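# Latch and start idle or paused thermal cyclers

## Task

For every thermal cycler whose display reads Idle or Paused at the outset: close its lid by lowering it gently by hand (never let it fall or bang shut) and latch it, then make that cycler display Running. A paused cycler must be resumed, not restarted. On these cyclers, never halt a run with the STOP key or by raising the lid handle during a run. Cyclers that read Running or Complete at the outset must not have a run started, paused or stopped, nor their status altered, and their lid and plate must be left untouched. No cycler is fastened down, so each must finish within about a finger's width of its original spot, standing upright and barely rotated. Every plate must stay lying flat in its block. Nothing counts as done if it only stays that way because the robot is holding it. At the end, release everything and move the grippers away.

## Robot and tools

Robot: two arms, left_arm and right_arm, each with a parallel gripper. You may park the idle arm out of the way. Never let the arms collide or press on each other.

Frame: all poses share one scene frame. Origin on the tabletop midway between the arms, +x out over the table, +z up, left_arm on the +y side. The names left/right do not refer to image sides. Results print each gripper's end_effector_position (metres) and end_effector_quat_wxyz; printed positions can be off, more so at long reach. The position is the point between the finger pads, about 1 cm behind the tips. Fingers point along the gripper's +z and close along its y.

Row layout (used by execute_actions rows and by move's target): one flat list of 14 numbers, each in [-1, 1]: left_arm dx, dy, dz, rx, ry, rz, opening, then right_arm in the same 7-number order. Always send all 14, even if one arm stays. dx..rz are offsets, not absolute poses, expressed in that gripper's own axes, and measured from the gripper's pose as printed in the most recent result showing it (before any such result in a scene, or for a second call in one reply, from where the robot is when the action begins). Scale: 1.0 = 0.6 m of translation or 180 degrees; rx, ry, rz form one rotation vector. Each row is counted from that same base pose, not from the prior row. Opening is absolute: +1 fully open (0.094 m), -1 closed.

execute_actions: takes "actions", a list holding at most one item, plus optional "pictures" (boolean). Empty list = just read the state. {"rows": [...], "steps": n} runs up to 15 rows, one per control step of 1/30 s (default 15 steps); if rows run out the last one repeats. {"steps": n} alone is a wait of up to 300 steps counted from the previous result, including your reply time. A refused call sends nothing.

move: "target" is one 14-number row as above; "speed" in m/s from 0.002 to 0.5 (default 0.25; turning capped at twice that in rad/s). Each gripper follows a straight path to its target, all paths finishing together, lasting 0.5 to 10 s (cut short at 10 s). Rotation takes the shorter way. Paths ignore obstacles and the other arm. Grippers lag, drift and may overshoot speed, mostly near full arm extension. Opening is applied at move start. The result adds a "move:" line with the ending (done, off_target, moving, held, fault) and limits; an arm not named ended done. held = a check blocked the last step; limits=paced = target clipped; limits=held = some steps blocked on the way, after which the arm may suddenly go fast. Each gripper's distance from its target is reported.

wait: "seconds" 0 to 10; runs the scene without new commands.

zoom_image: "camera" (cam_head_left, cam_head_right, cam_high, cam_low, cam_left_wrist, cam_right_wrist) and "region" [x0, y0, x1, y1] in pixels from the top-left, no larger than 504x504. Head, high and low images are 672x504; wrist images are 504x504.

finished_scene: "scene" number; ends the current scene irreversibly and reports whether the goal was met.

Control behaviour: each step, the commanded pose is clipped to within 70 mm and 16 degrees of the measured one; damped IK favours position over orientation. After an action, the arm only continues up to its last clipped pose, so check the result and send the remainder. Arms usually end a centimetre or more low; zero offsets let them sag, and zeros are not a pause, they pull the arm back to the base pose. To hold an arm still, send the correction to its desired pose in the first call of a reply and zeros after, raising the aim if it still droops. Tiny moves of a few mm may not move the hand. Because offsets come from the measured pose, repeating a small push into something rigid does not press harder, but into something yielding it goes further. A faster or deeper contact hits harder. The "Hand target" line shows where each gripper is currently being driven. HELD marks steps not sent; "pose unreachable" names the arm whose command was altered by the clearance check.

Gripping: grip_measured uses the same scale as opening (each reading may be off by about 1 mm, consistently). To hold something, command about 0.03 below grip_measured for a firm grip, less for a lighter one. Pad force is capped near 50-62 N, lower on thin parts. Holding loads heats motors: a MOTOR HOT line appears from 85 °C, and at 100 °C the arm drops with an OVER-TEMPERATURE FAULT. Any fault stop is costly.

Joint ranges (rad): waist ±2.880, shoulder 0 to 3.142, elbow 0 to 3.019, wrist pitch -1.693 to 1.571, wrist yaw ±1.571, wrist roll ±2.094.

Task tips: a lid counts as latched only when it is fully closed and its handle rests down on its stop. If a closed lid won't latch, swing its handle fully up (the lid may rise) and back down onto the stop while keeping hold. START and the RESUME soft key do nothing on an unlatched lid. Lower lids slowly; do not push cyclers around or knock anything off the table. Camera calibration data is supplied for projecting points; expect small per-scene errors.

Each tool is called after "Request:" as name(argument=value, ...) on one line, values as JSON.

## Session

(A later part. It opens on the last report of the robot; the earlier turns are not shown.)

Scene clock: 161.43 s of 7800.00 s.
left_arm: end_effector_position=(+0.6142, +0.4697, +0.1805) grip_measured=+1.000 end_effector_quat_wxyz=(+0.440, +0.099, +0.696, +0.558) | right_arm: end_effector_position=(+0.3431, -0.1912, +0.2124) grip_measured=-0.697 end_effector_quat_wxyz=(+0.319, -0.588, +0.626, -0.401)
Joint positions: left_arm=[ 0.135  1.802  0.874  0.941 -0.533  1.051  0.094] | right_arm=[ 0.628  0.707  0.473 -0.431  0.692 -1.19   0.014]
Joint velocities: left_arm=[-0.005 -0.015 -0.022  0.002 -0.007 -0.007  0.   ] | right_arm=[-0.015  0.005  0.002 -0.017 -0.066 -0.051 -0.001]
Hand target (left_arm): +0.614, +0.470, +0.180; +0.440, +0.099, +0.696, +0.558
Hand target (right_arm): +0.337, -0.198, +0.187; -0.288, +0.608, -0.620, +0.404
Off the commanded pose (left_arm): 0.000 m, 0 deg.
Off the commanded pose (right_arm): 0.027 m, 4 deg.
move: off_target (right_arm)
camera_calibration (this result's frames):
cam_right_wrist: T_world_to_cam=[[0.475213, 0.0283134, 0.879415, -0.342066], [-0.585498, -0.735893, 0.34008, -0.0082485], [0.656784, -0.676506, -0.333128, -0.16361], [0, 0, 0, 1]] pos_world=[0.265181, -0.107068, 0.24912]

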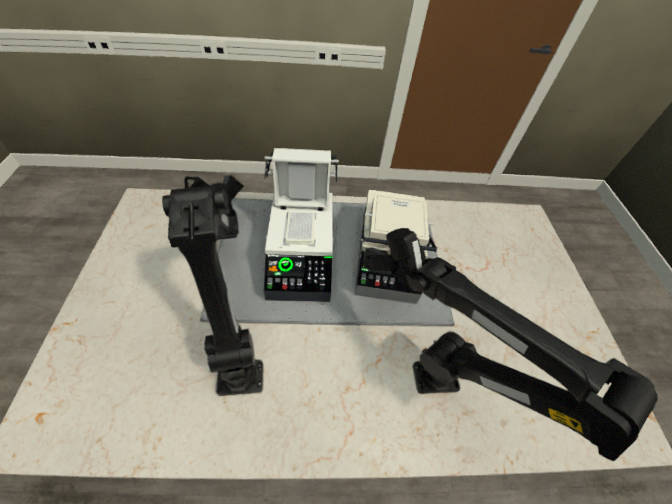

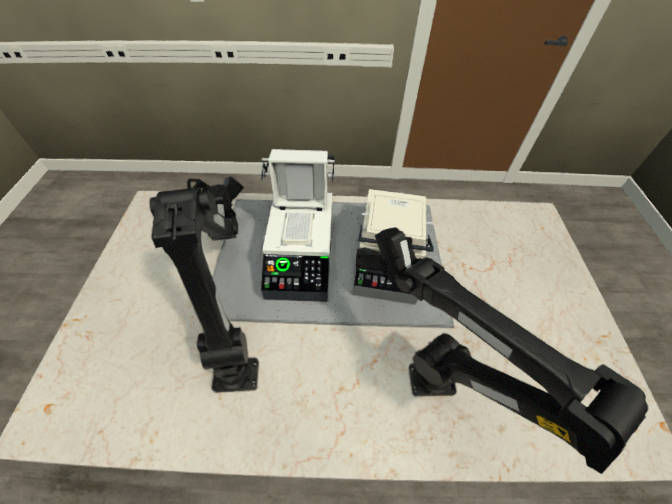

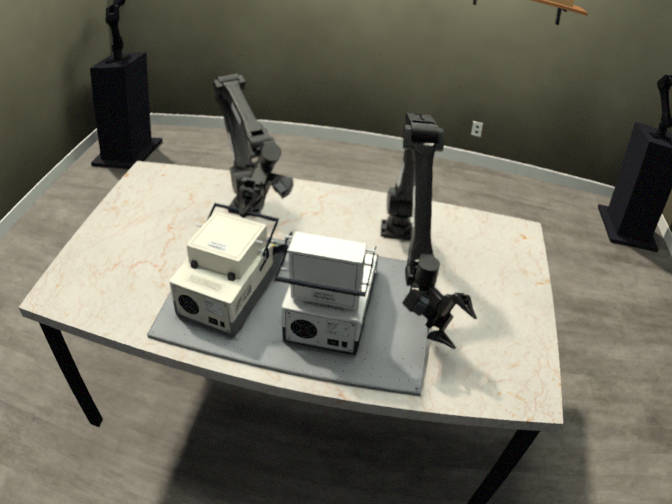

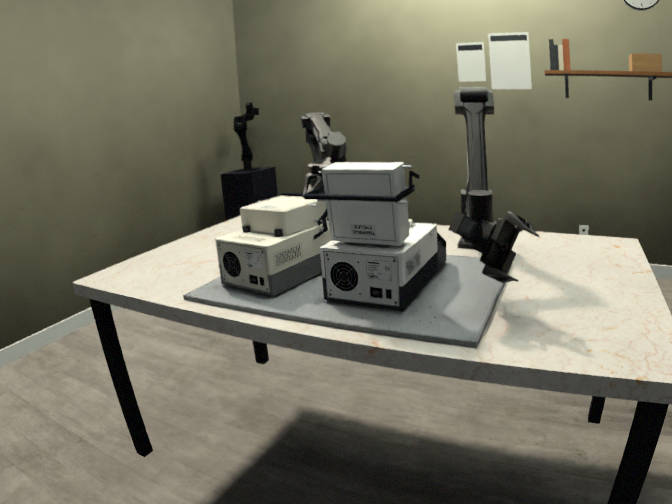

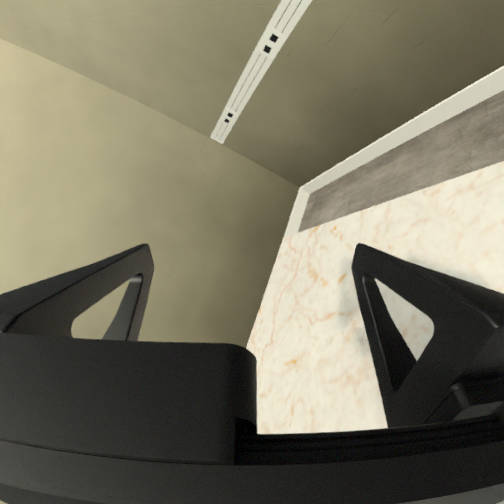

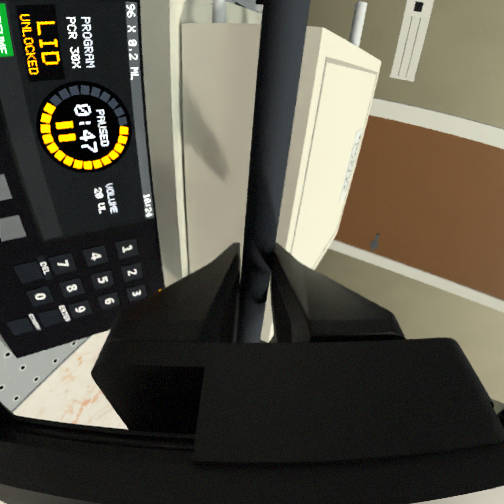

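Request:
move(target=[0,0,0,0,0,0,1, 0,0.12,0.02,0,0,0,-0.7], speed=0.04)

Request:
move(target=[0,0,0,0,0,0,1, 0,0.1,0.03,0,0,0,-0.7], speed=0.04)

Scene clock: 169.17 s of 7800.00 s.
left_arm: end_effector_position=(+0.6142, +0.4697, +0.1805) grip_measured=+1.000 end_effector_quat_wxyz=(+0.440, +0.099, +0.696, +0.558) | right_arm: end_effector_position=(+0.3325, -0.1893, +0.1863) grip_measured=-0.697 end_effector_quat_wxyz=(+0.356, -0.557, +0.628, -0.411)
Joint positions: left_arm=[ 0.135  1.802  0.874  0.941 -0.533  1.051  0.094] | right_arm=[ 0.681  0.692  0.355 -0.258  0.756 -1.146  0.014]
Joint velocities: left_arm=[-0.024 -0.005  0.007 -0.012  0.007  0.007  0.   ] | right_arm=[-0.015 -0.005 -0.017  0.002  0.022  0.037  0.   ]
Hand target (left_arm): +0.614, +0.470, +0.180; +0.440, +0.099, +0.696, +0.558
Hand target (right_arm): +0.318, -0.196, +0.146; +0.319, -0.587, +0.626, -0.402
Off the commanded pose (left_arm): 0.000 m, 0 deg.
Off the commanded pose (right_arm): 0.045 m, 6 deg.
After step 90, 2.67 s passed at rest.
move: off_target (right_arm)
camera_calibration (this result's frames):
cam_right_wrist: T_world_to_cam=[[0.401344, -0.0279743, 0.9155, -0.306976], [-0.622575, -0.74146, 0.250273, 0.0238196], [0.671806, -0.670413, -0.314997, -0.171264], [0, 0, 0, 1]] pos_world=[0.253088, -0.105744, 0.221128]

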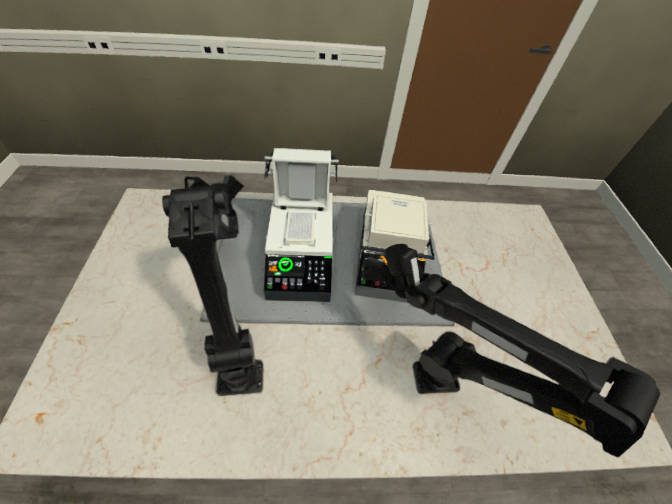

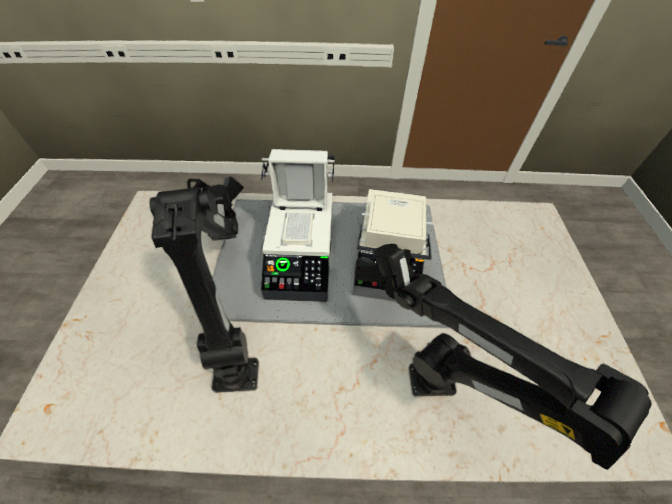

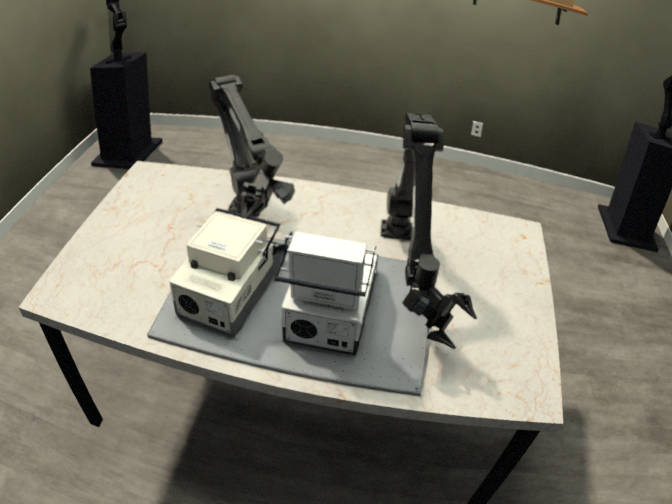

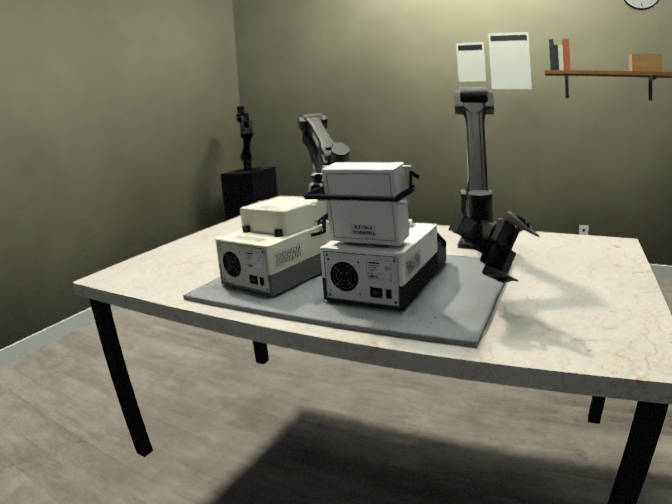

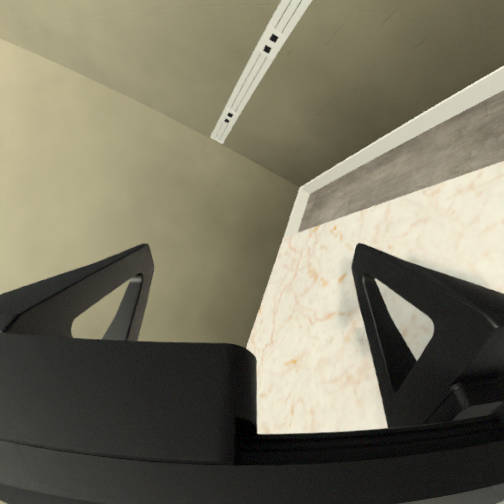

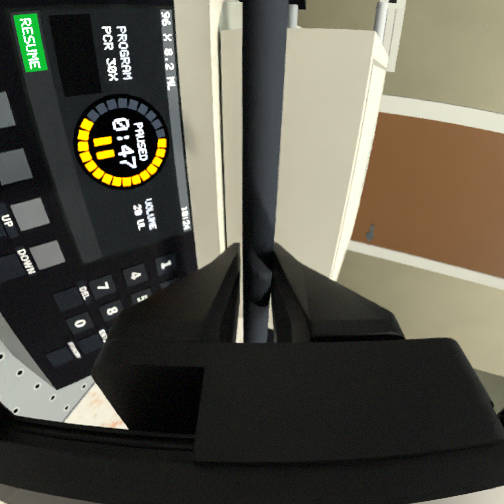

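Scene clock: 170.97 s of 7800.00 s.
left_arm: end_effector_position=(+0.6142, +0.4697, +0.1805) grip_measured=+1.000 end_effector_quat_wxyz=(+0.440, +0.099, +0.696, +0.558) | right_arm: end_effector_position=(+0.3356, -0.1887, +0.1854) grip_measured=-0.698 end_effector_quat_wxyz=(+0.406, -0.508, +0.628, -0.427)
Joint positions: left_arm=[ 0.135  1.802  0.874  0.941 -0.533  1.051  0.094] | right_arm=[ 0.699  0.713  0.284 -0.031  0.812 -1.146  0.014]
Joint velocities: left_arm=[-0.024 -0.015 -0.022 -0.002  0.037  0.007  0.   ] | right_arm=[ 0.005 -0.015 -0.002 -0.002 -0.022 -0.022 -0.001]
Hand target (left_arm): +0.614, +0.470, +0.180; +0.440, +0.099, +0.696, +0.558
Hand target (right_arm): +0.319, -0.194, +0.129; +0.356, -0.556, +0.628, -0.411
Off the commanded pose (left_arm): 0.000 m, 0 deg.
Off the commanded pose (right_arm): 0.062 m, 8 deg.
move: off_target (right_arm)
camera_calibration (this result's frames):
cam_right_wrist: T_world_to_cam=[[0.286598, -0.103342, 0.952461, -0.289973], [-0.668365, -0.733845, 0.12149, 0.0671185], [0.686404, -0.67141, -0.279388, -0.184965], [0, 0, 0, 1]] pos_world=[0.254926, -0.1049, 0.216357]

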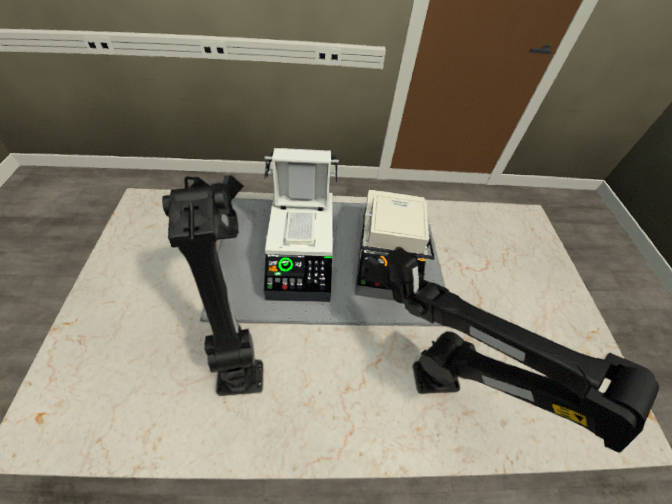

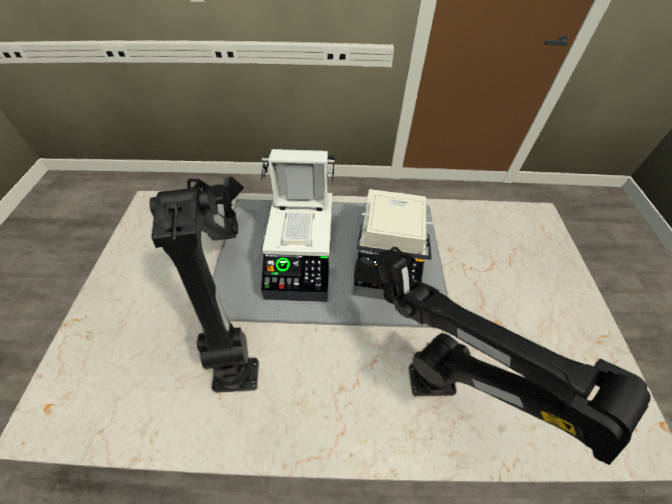

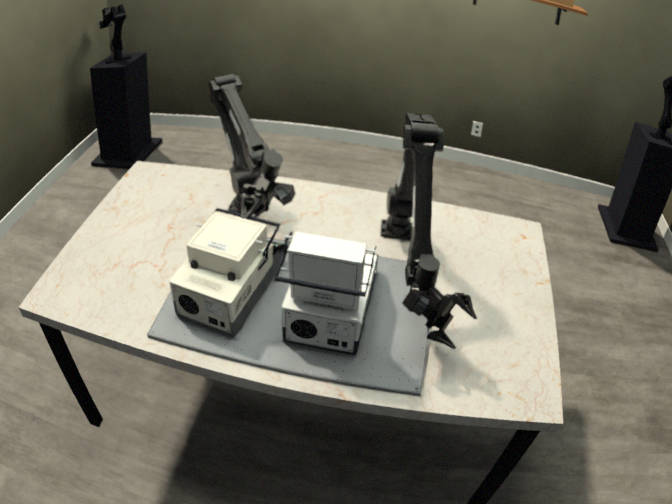

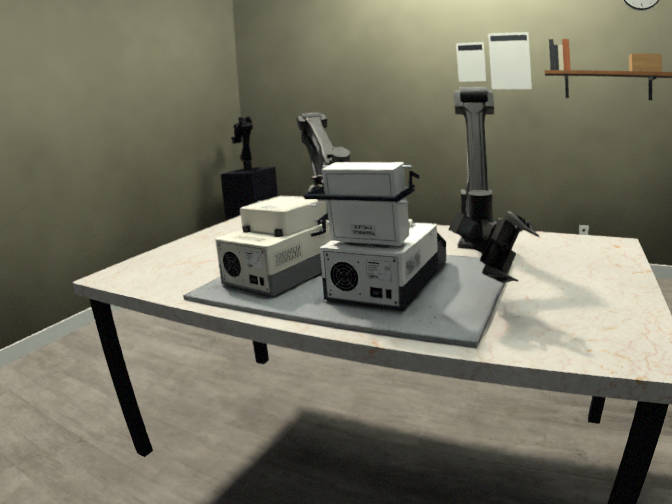

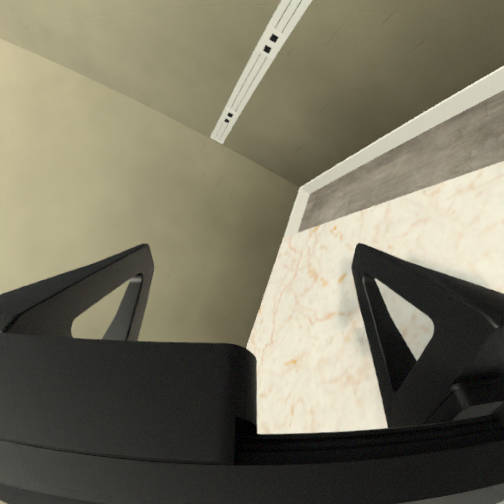

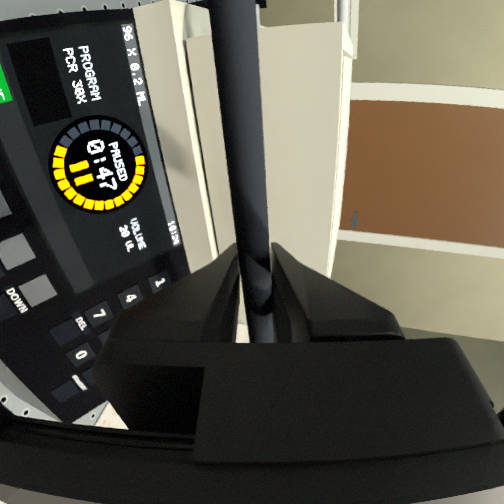

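Request:
move(target=[0,0,0,0,0,0,1, 0,0,0,0,0,0,-0.2])

Request:
move(target=[0,0,0,0,0,0,1, 0,0,-0.12,0,0,0,-0.2], speed=0.1)

Request:
move(target=[0,0,0,0,0,0,1, 0,0,0,-0.22,0,0,-1])

Scene clock: 183.30 s of 7800.00 s.
left_arm: end_effector_position=(+0.6142, +0.4697, +0.1805) grip_measured=+1.000 end_effector_quat_wxyz=(+0.440, +0.099, +0.696, +0.558) | right_arm: end_effector_position=(+0.3352, -0.1894, +0.1849) grip_measured=-0.202 end_effector_quat_wxyz=(+0.406, -0.508, +0.628, -0.428)
Joint positions: left_arm=[ 0.135  1.802  0.874  0.941 -0.533  1.051  0.094] | right_arm=[ 0.699  0.712  0.282 -0.03   0.814 -1.146  0.037]
Joint velocities: left_arm=[-0.005 -0.015  0.017 -0.002  0.022 -0.022  0.   ] | right_arm=[-0.005 -0.015  0.002  0.017  0.022 -0.022  0.001]
Hand target (left_arm): +0.614, +0.470, +0.180; +0.440, +0.099, +0.696, +0.558
Hand target (right_arm): +0.336, -0.189, +0.185; +0.406, -0.508, +0.628, -0.427
Off the commanded pose (left_arm): 0.000 m, 0 deg.
Off the commanded pose (right_arm): 0.001 m, 0 deg.
After step 90, 8.63 s passed at rest.
move: done
camera_calibration (this result's frames):
cam_right_wrist: T_world_to_cam=[[0.28561, -0.103478, 0.952743, -0.289232], [-0.669722, -0.732656, 0.121193, 0.0671389], [0.685492, -0.672686, -0.278556, -0.185357], [0, 0, 0, 1]] pos_world=[0.254633, -0.105427, 0.215794]

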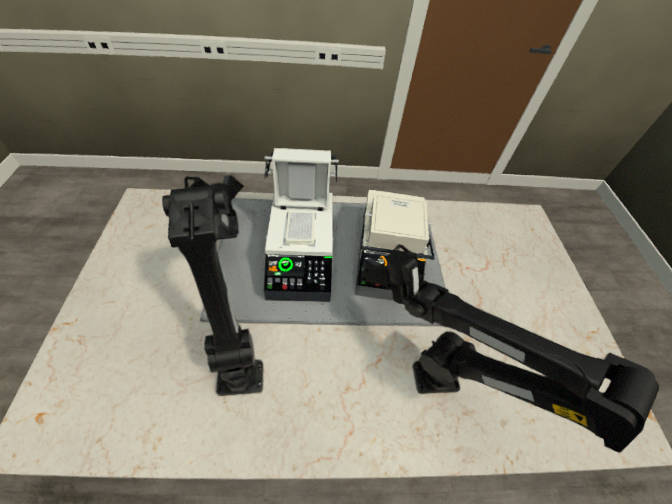

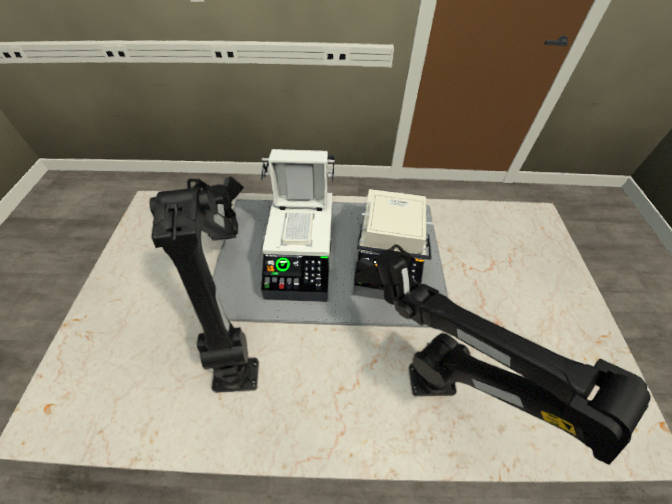

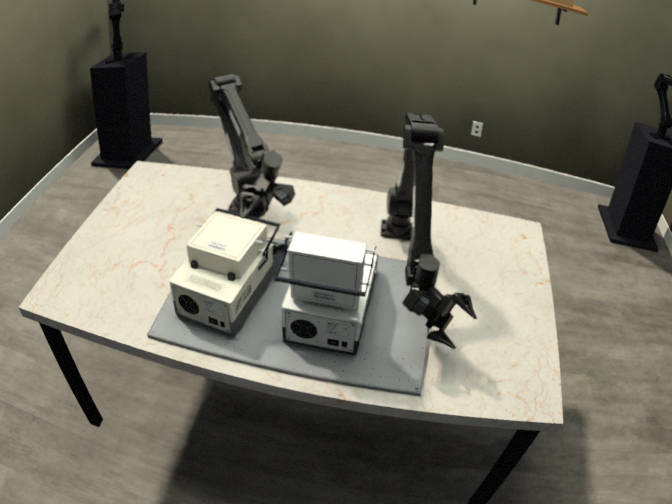

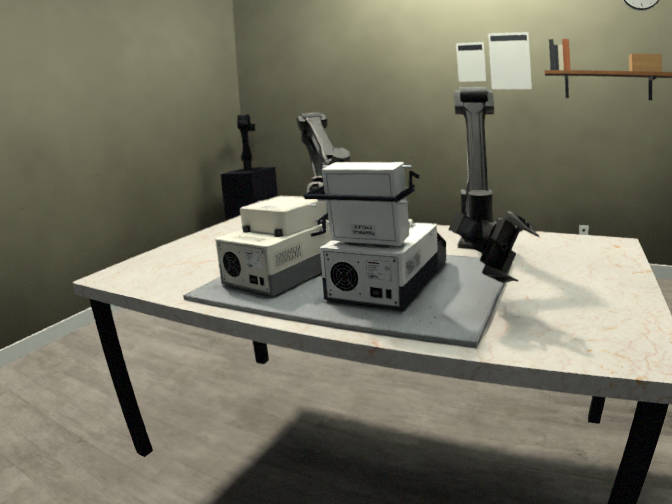

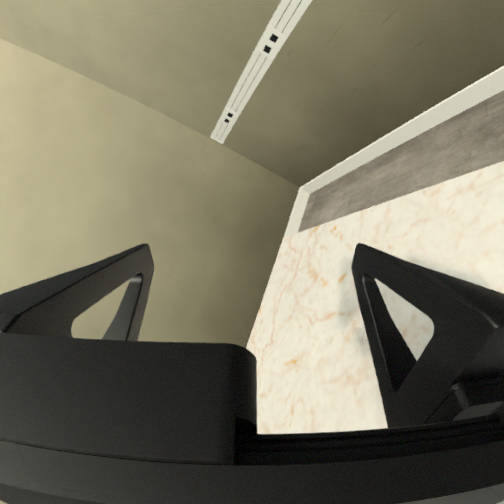

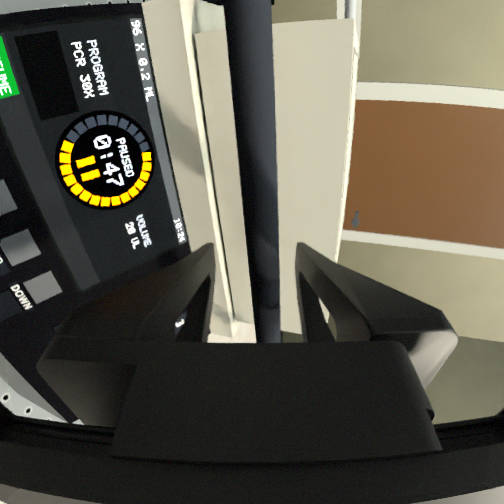

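Scene clock: 184.63 s of 7800.00 s.
left_arm: end_effector_position=(+0.6142, +0.4697, +0.1805) grip_measured=+1.000 end_effector_quat_wxyz=(+0.440, +0.099, +0.696, +0.558) | right_arm: end_effector_position=(+0.2651, -0.1889, +0.1850) grip_measured=-0.202 end_effector_quat_wxyz=(+0.391, -0.520, +0.620, -0.437)
Joint positions: left_arm=[ 0.135  1.802  0.874  0.941 -0.533  1.051  0.094] | right_arm=[ 1.024  0.508  0.282 -0.515  1.091 -0.857  0.037]
Joint velocities: left_arm=[ 0.005 -0.005 -0.007  0.012 -0.007 -0.022  0.   ] | right_arm=[ 0.015 -0.005 -0.002 -0.007 -0.007  0.037  0.001]
Hand target (left_arm): +0.614, +0.470, +0.180; +0.440, +0.099, +0.696, +0.558
Hand target (right_arm): +0.268, -0.182, +0.208; +0.408, -0.507, +0.626, -0.429
Off the commanded pose (left_arm): 0.000 m, 0 deg.
Off the commanded pose (right_arm): 0.024 m, 3 deg.
move: off_target (right_arm)
camera_calibration (this result's frames):
cam_right_wrist: T_world_to_cam=[[0.298625, -0.0610756, 0.952414, -0.26464], [-0.664771, -0.729345, 0.161665, 0.0124154], [0.684765, -0.681415, -0.258402, -0.142123], [0, 0, 0, 1]] pos_world=[0.184602, -0.103952, 0.213315]

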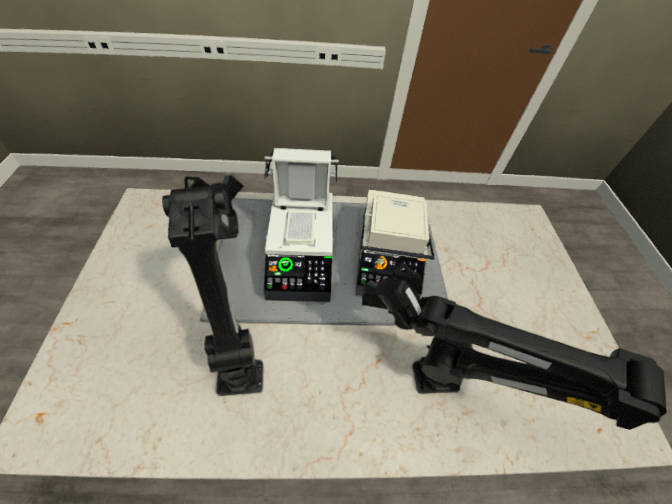

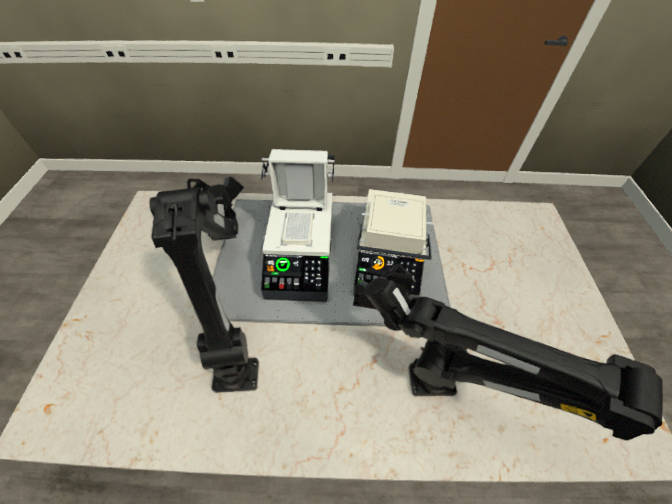

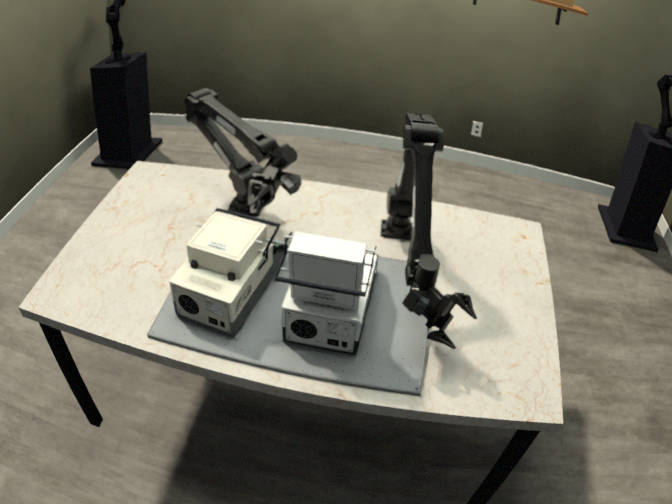

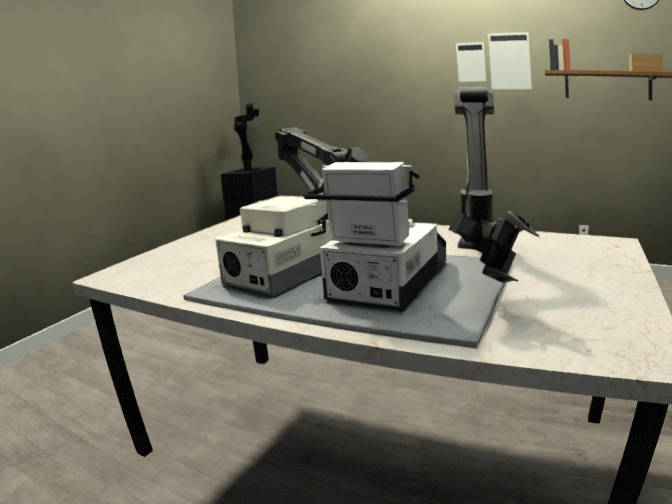

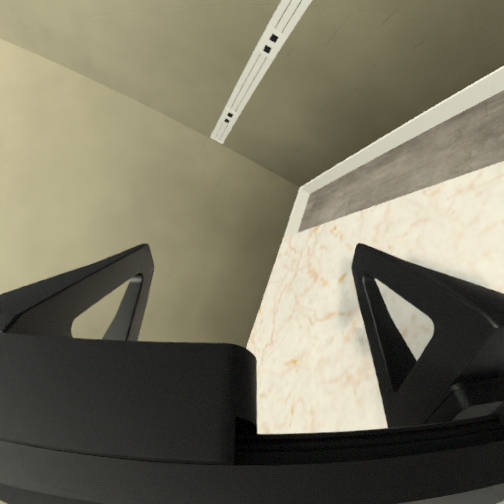

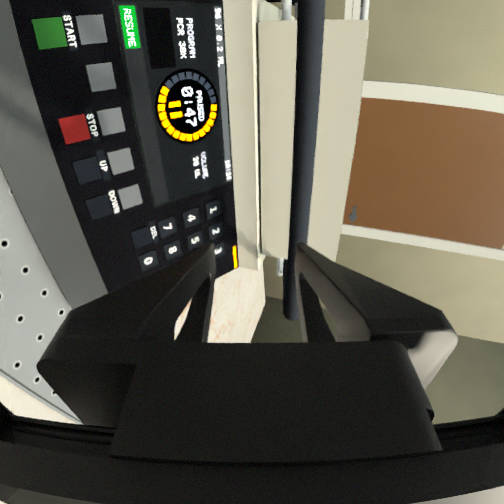

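Scene clock: 186.40 s of 7800.00 s.
left_arm: end_effector_position=(+0.6142, +0.4697, +0.1805) grip_measured=+1.000 end_effector_quat_wxyz=(+0.440, +0.099, +0.696, +0.558) | right_arm: end_effector_position=(+0.2583, -0.1943, +0.1626) grip_measured=-0.978 end_effector_quat_wxyz=(+0.178, -0.622, +0.734, -0.204)
Joint positions: left_arm=[ 0.135  1.802  0.874  0.941 -0.533  1.051  0.094] | right_arm=[ 0.658  0.698  0.572 -1.059  0.401 -0.79   0.001]
Joint velocities: left_arm=[-0.015 -0.005 -0.007  0.012  0.007  0.095  0.   ] | right_arm=[ 0.005 -0.034  0.007 -0.022  0.051 -0.051 -0.   ]
Hand target (left_arm): +0.614, +0.470, +0.180; +0.440, +0.099, +0.696, +0.558
Hand target (right_arm): +0.266, -0.189, +0.184; +0.189, -0.623, +0.731, -0.205
Off the commanded pose (left_arm): 0.000 m, 0 deg.
Off the commanded pose (right_arm): 0.024 m, 2 deg.
move: off_target (right_arm)
camera_calibration (this result's frames):
cam_right_wrist: T_world_to_cam=[[0.839658, -0.127175, 0.528016, -0.32516], [-0.423667, -0.76167, 0.49027, -0.114449], [0.339824, -0.635363, -0.693422, 0.0218088], [0, 0, 0, 1]] pos_world=[0.217124, -0.114668, 0.242923]

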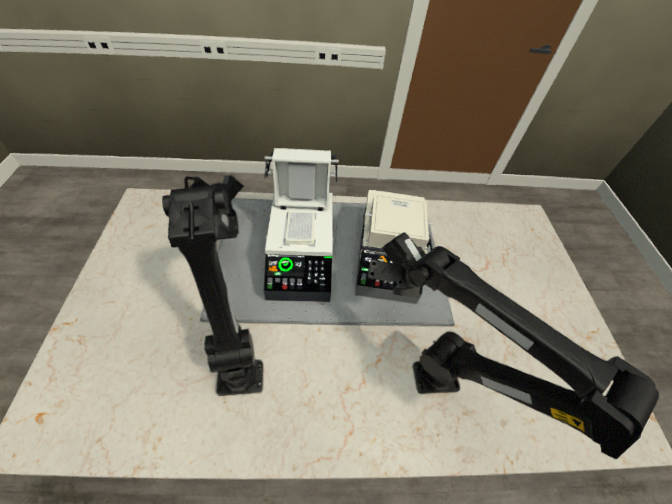

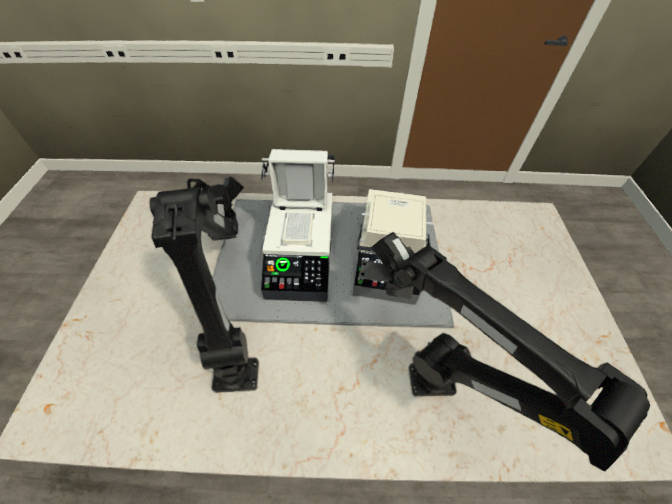

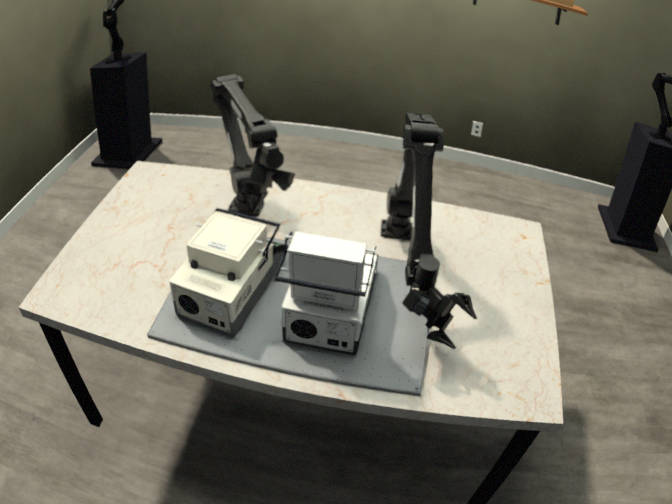

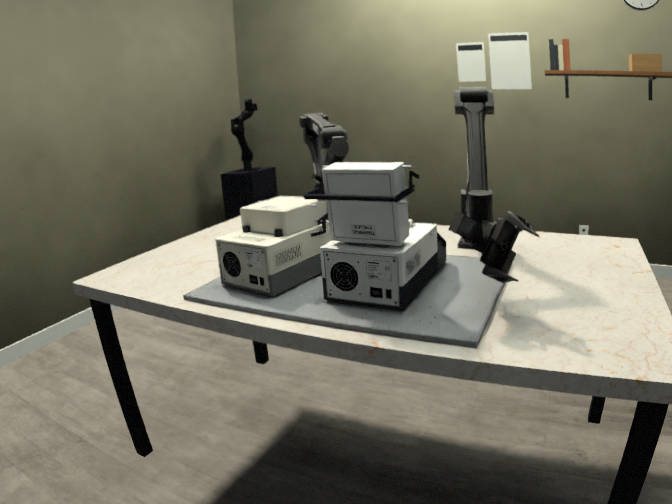

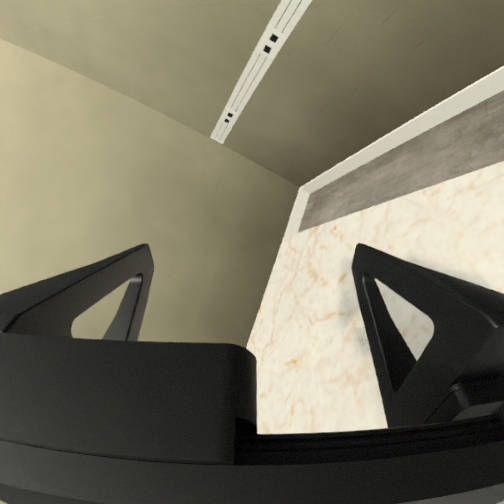

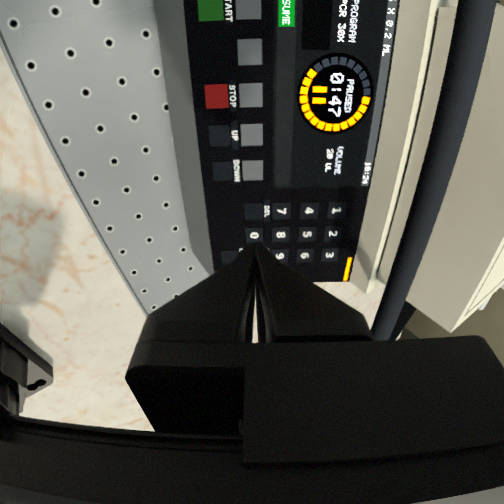

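Request:
move(target=[0,0,0,0,0,0,1, -0.158,-0.017,0.012,0,0,0,-1], speed=0.1)

Scene clock: 194.03 s of 7800.00 s.
left_arm: end_effector_position=(+0.6142, +0.4697, +0.1805) grip_measured=+1.000 end_effector_quat_wxyz=(+0.440, +0.099, +0.696, +0.558) | right_arm: end_effector_position=(+0.2712, -0.1209, +0.1427) grip_measured=-0.978 end_effector_quat_wxyz=(+0.146, -0.636, +0.728, -0.210)
Joint positions: left_arm=[ 0.135  1.802  0.874  0.941 -0.533  1.051  0.094] | right_arm=[ 0.855  0.998  0.674 -1.012  0.466 -0.599  0.001]
Joint velocities: left_arm=[-0.005 -0.005  0.007 -0.017 -0.007 -0.066  0.   ] | right_arm=[-0.005 -0.015 -0.002 -0.007 -0.022  0.081 -0.   ]
Hand target (left_arm): +0.614, +0.470, +0.180; +0.440, +0.099, +0.696, +0.558
Hand target (right_arm): +0.284, -0.103, +0.164; +0.180, -0.623, +0.734, -0.204
Off the commanded pose (left_arm): 0.000 m, 0 deg.
Off the commanded pose (right_arm): 0.031 m, 4 deg.
After step 90, 3.37 s passed at rest.
move: off_target (right_arm)
camera_calibration (this result's frames):
cam_right_wrist: T_world_to_cam=[[0.862848, -0.0879153, 0.49776, -0.313376], [-0.392076, -0.737921, 0.549316, -0.0574781], [0.319014, -0.669136, -0.671183, 0.0486691], [0, 0, 0, 1]] pos_world=[0.232334, -0.0373986, 0.220226]

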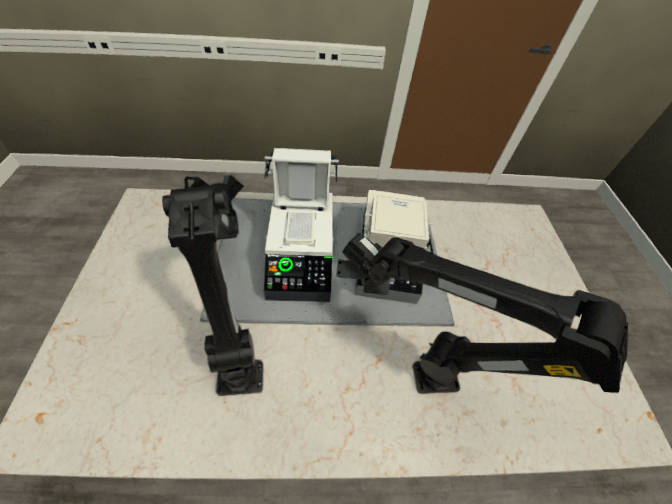

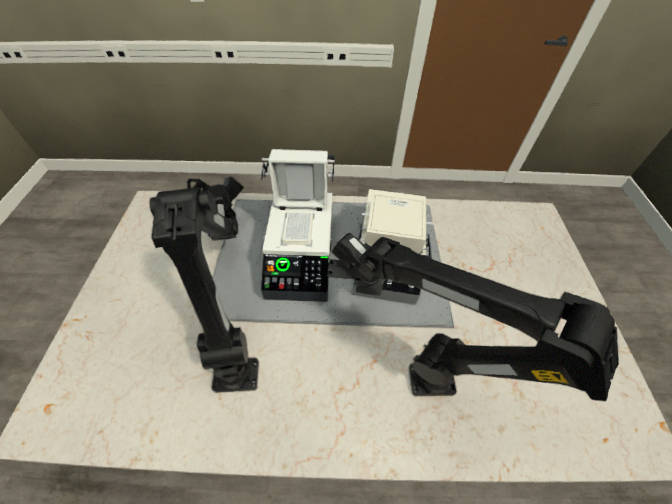

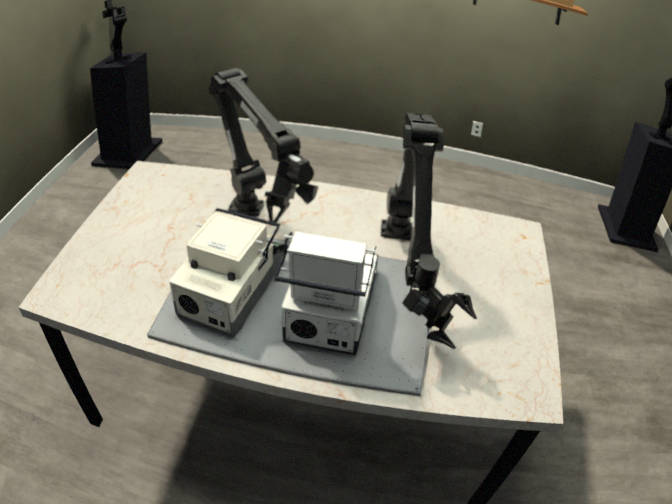

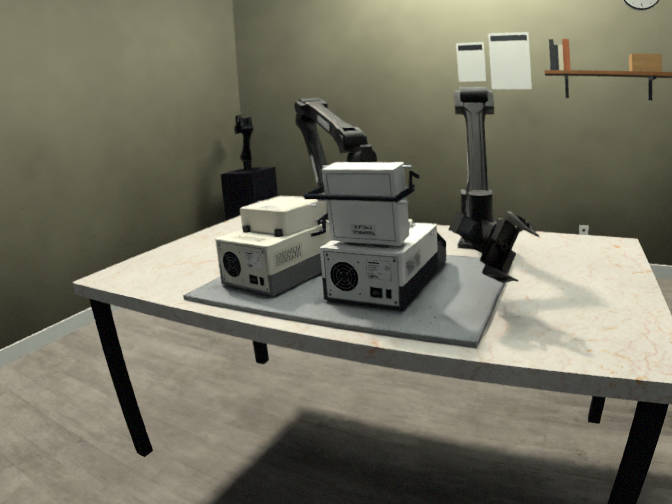

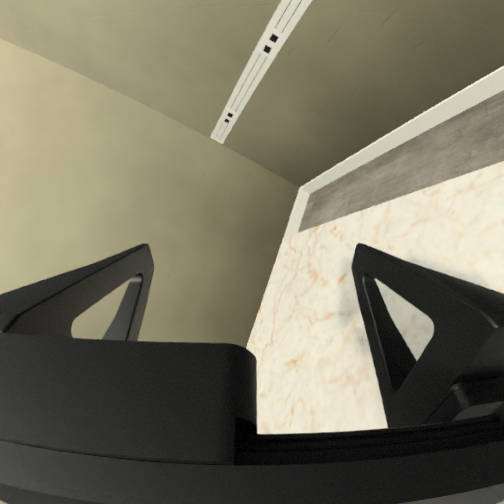

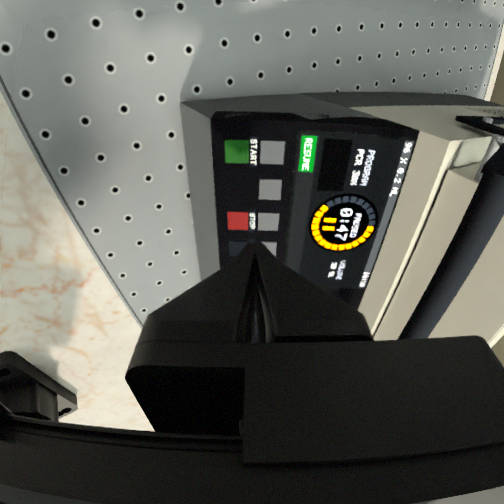

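Request:
move(target=[0,0,0,0,0,0,1, -0.05,-0.05,-0.02,0,0,0,-1], speed=0.05)

Scene clock: 199.97 s of 7800.00 s.
left_arm: end_effector_position=(+0.6142, +0.4697, +0.1805) grip_measured=+1.000 end_effector_quat_wxyz=(+0.440, +0.099, +0.696, +0.558) | right_arm: end_effector_position=(+0.2866, -0.1019, +0.1502) grip_measured=-0.978 end_effector_quat_wxyz=(+0.140, -0.636, +0.729, -0.211)
Joint positions: left_arm=[ 0.135  1.802  0.874  0.941 -0.533  1.051  0.094] | right_arm=[ 0.855  1.077  0.747 -1.02   0.466 -0.596  0.001]
Joint velocities: left_arm=[ 0.015 -0.005 -0.007  0.002  0.037 -0.081  0.   ] | right_arm=[-0.005 -0.005  0.002 -0.017  0.037 -0.007 -0.001]
Hand target (left_arm): +0.614, +0.470, +0.180; +0.440, +0.099, +0.696, +0.558
Hand target (right_arm): +0.295, -0.093, +0.166; +0.147, -0.636, +0.728, -0.210
Off the commanded pose (left_arm): 0.000 m, 0 deg.
Off the commanded pose (right_arm): 0.021 m, 1 deg.
After step 90, 1.77 s passed at rest.
move: off_target (right_arm)
camera_calibration (this result's frames):
cam_right_wrist: T_world_to_cam=[[0.866872, -0.0857258, 0.491105, -0.328594], [-0.389467, -0.731399, 0.559795, -0.0431654], [0.311205, -0.67654, -0.667417, 0.0624632], [0, 0, 0, 1]] pos_world=[0.248599, -0.0174813, 0.227227]

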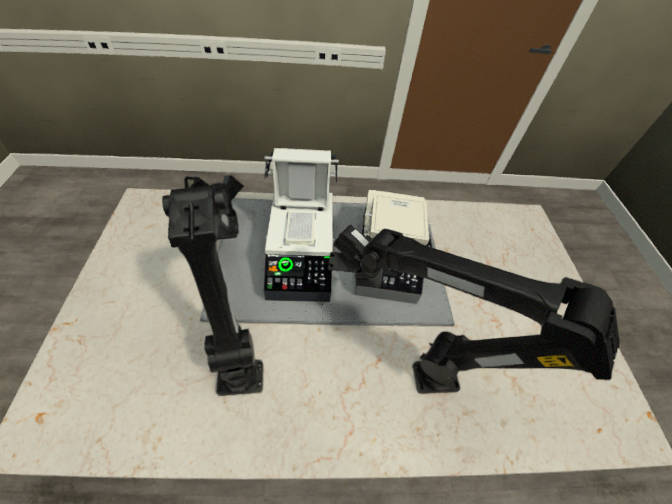

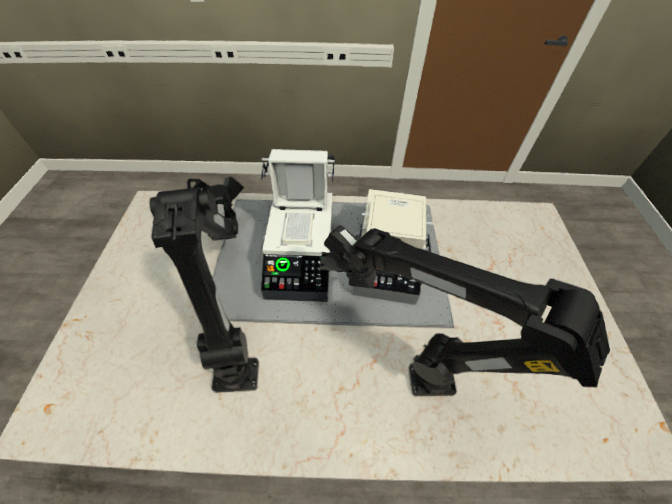

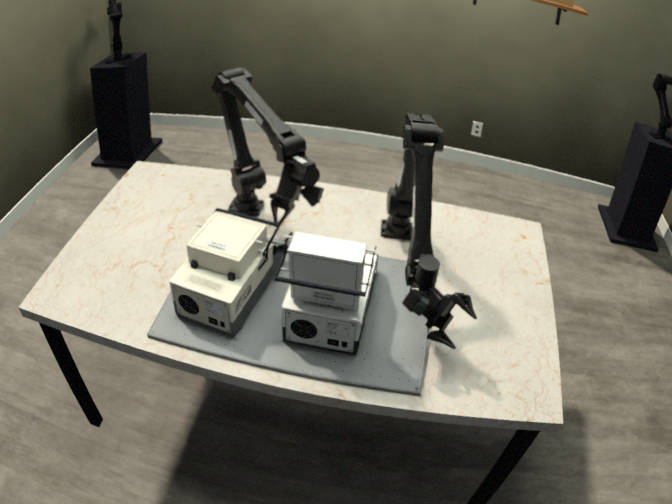

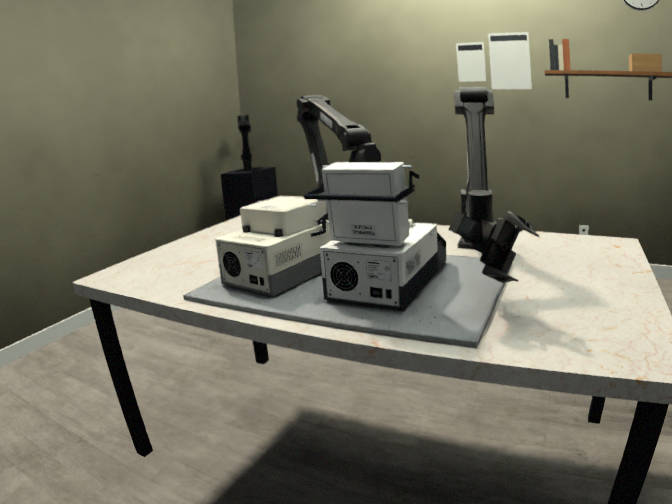

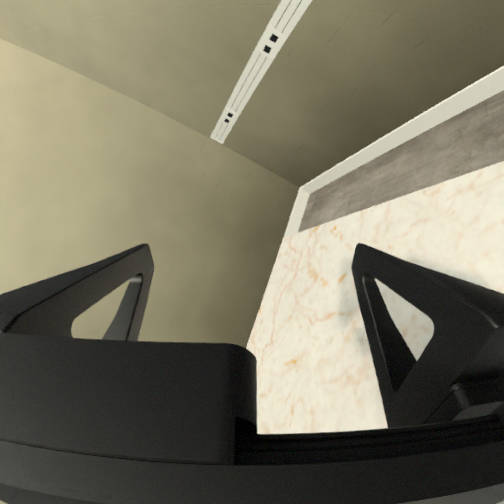

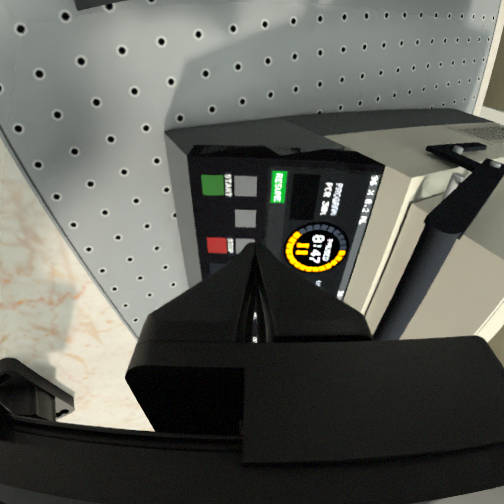

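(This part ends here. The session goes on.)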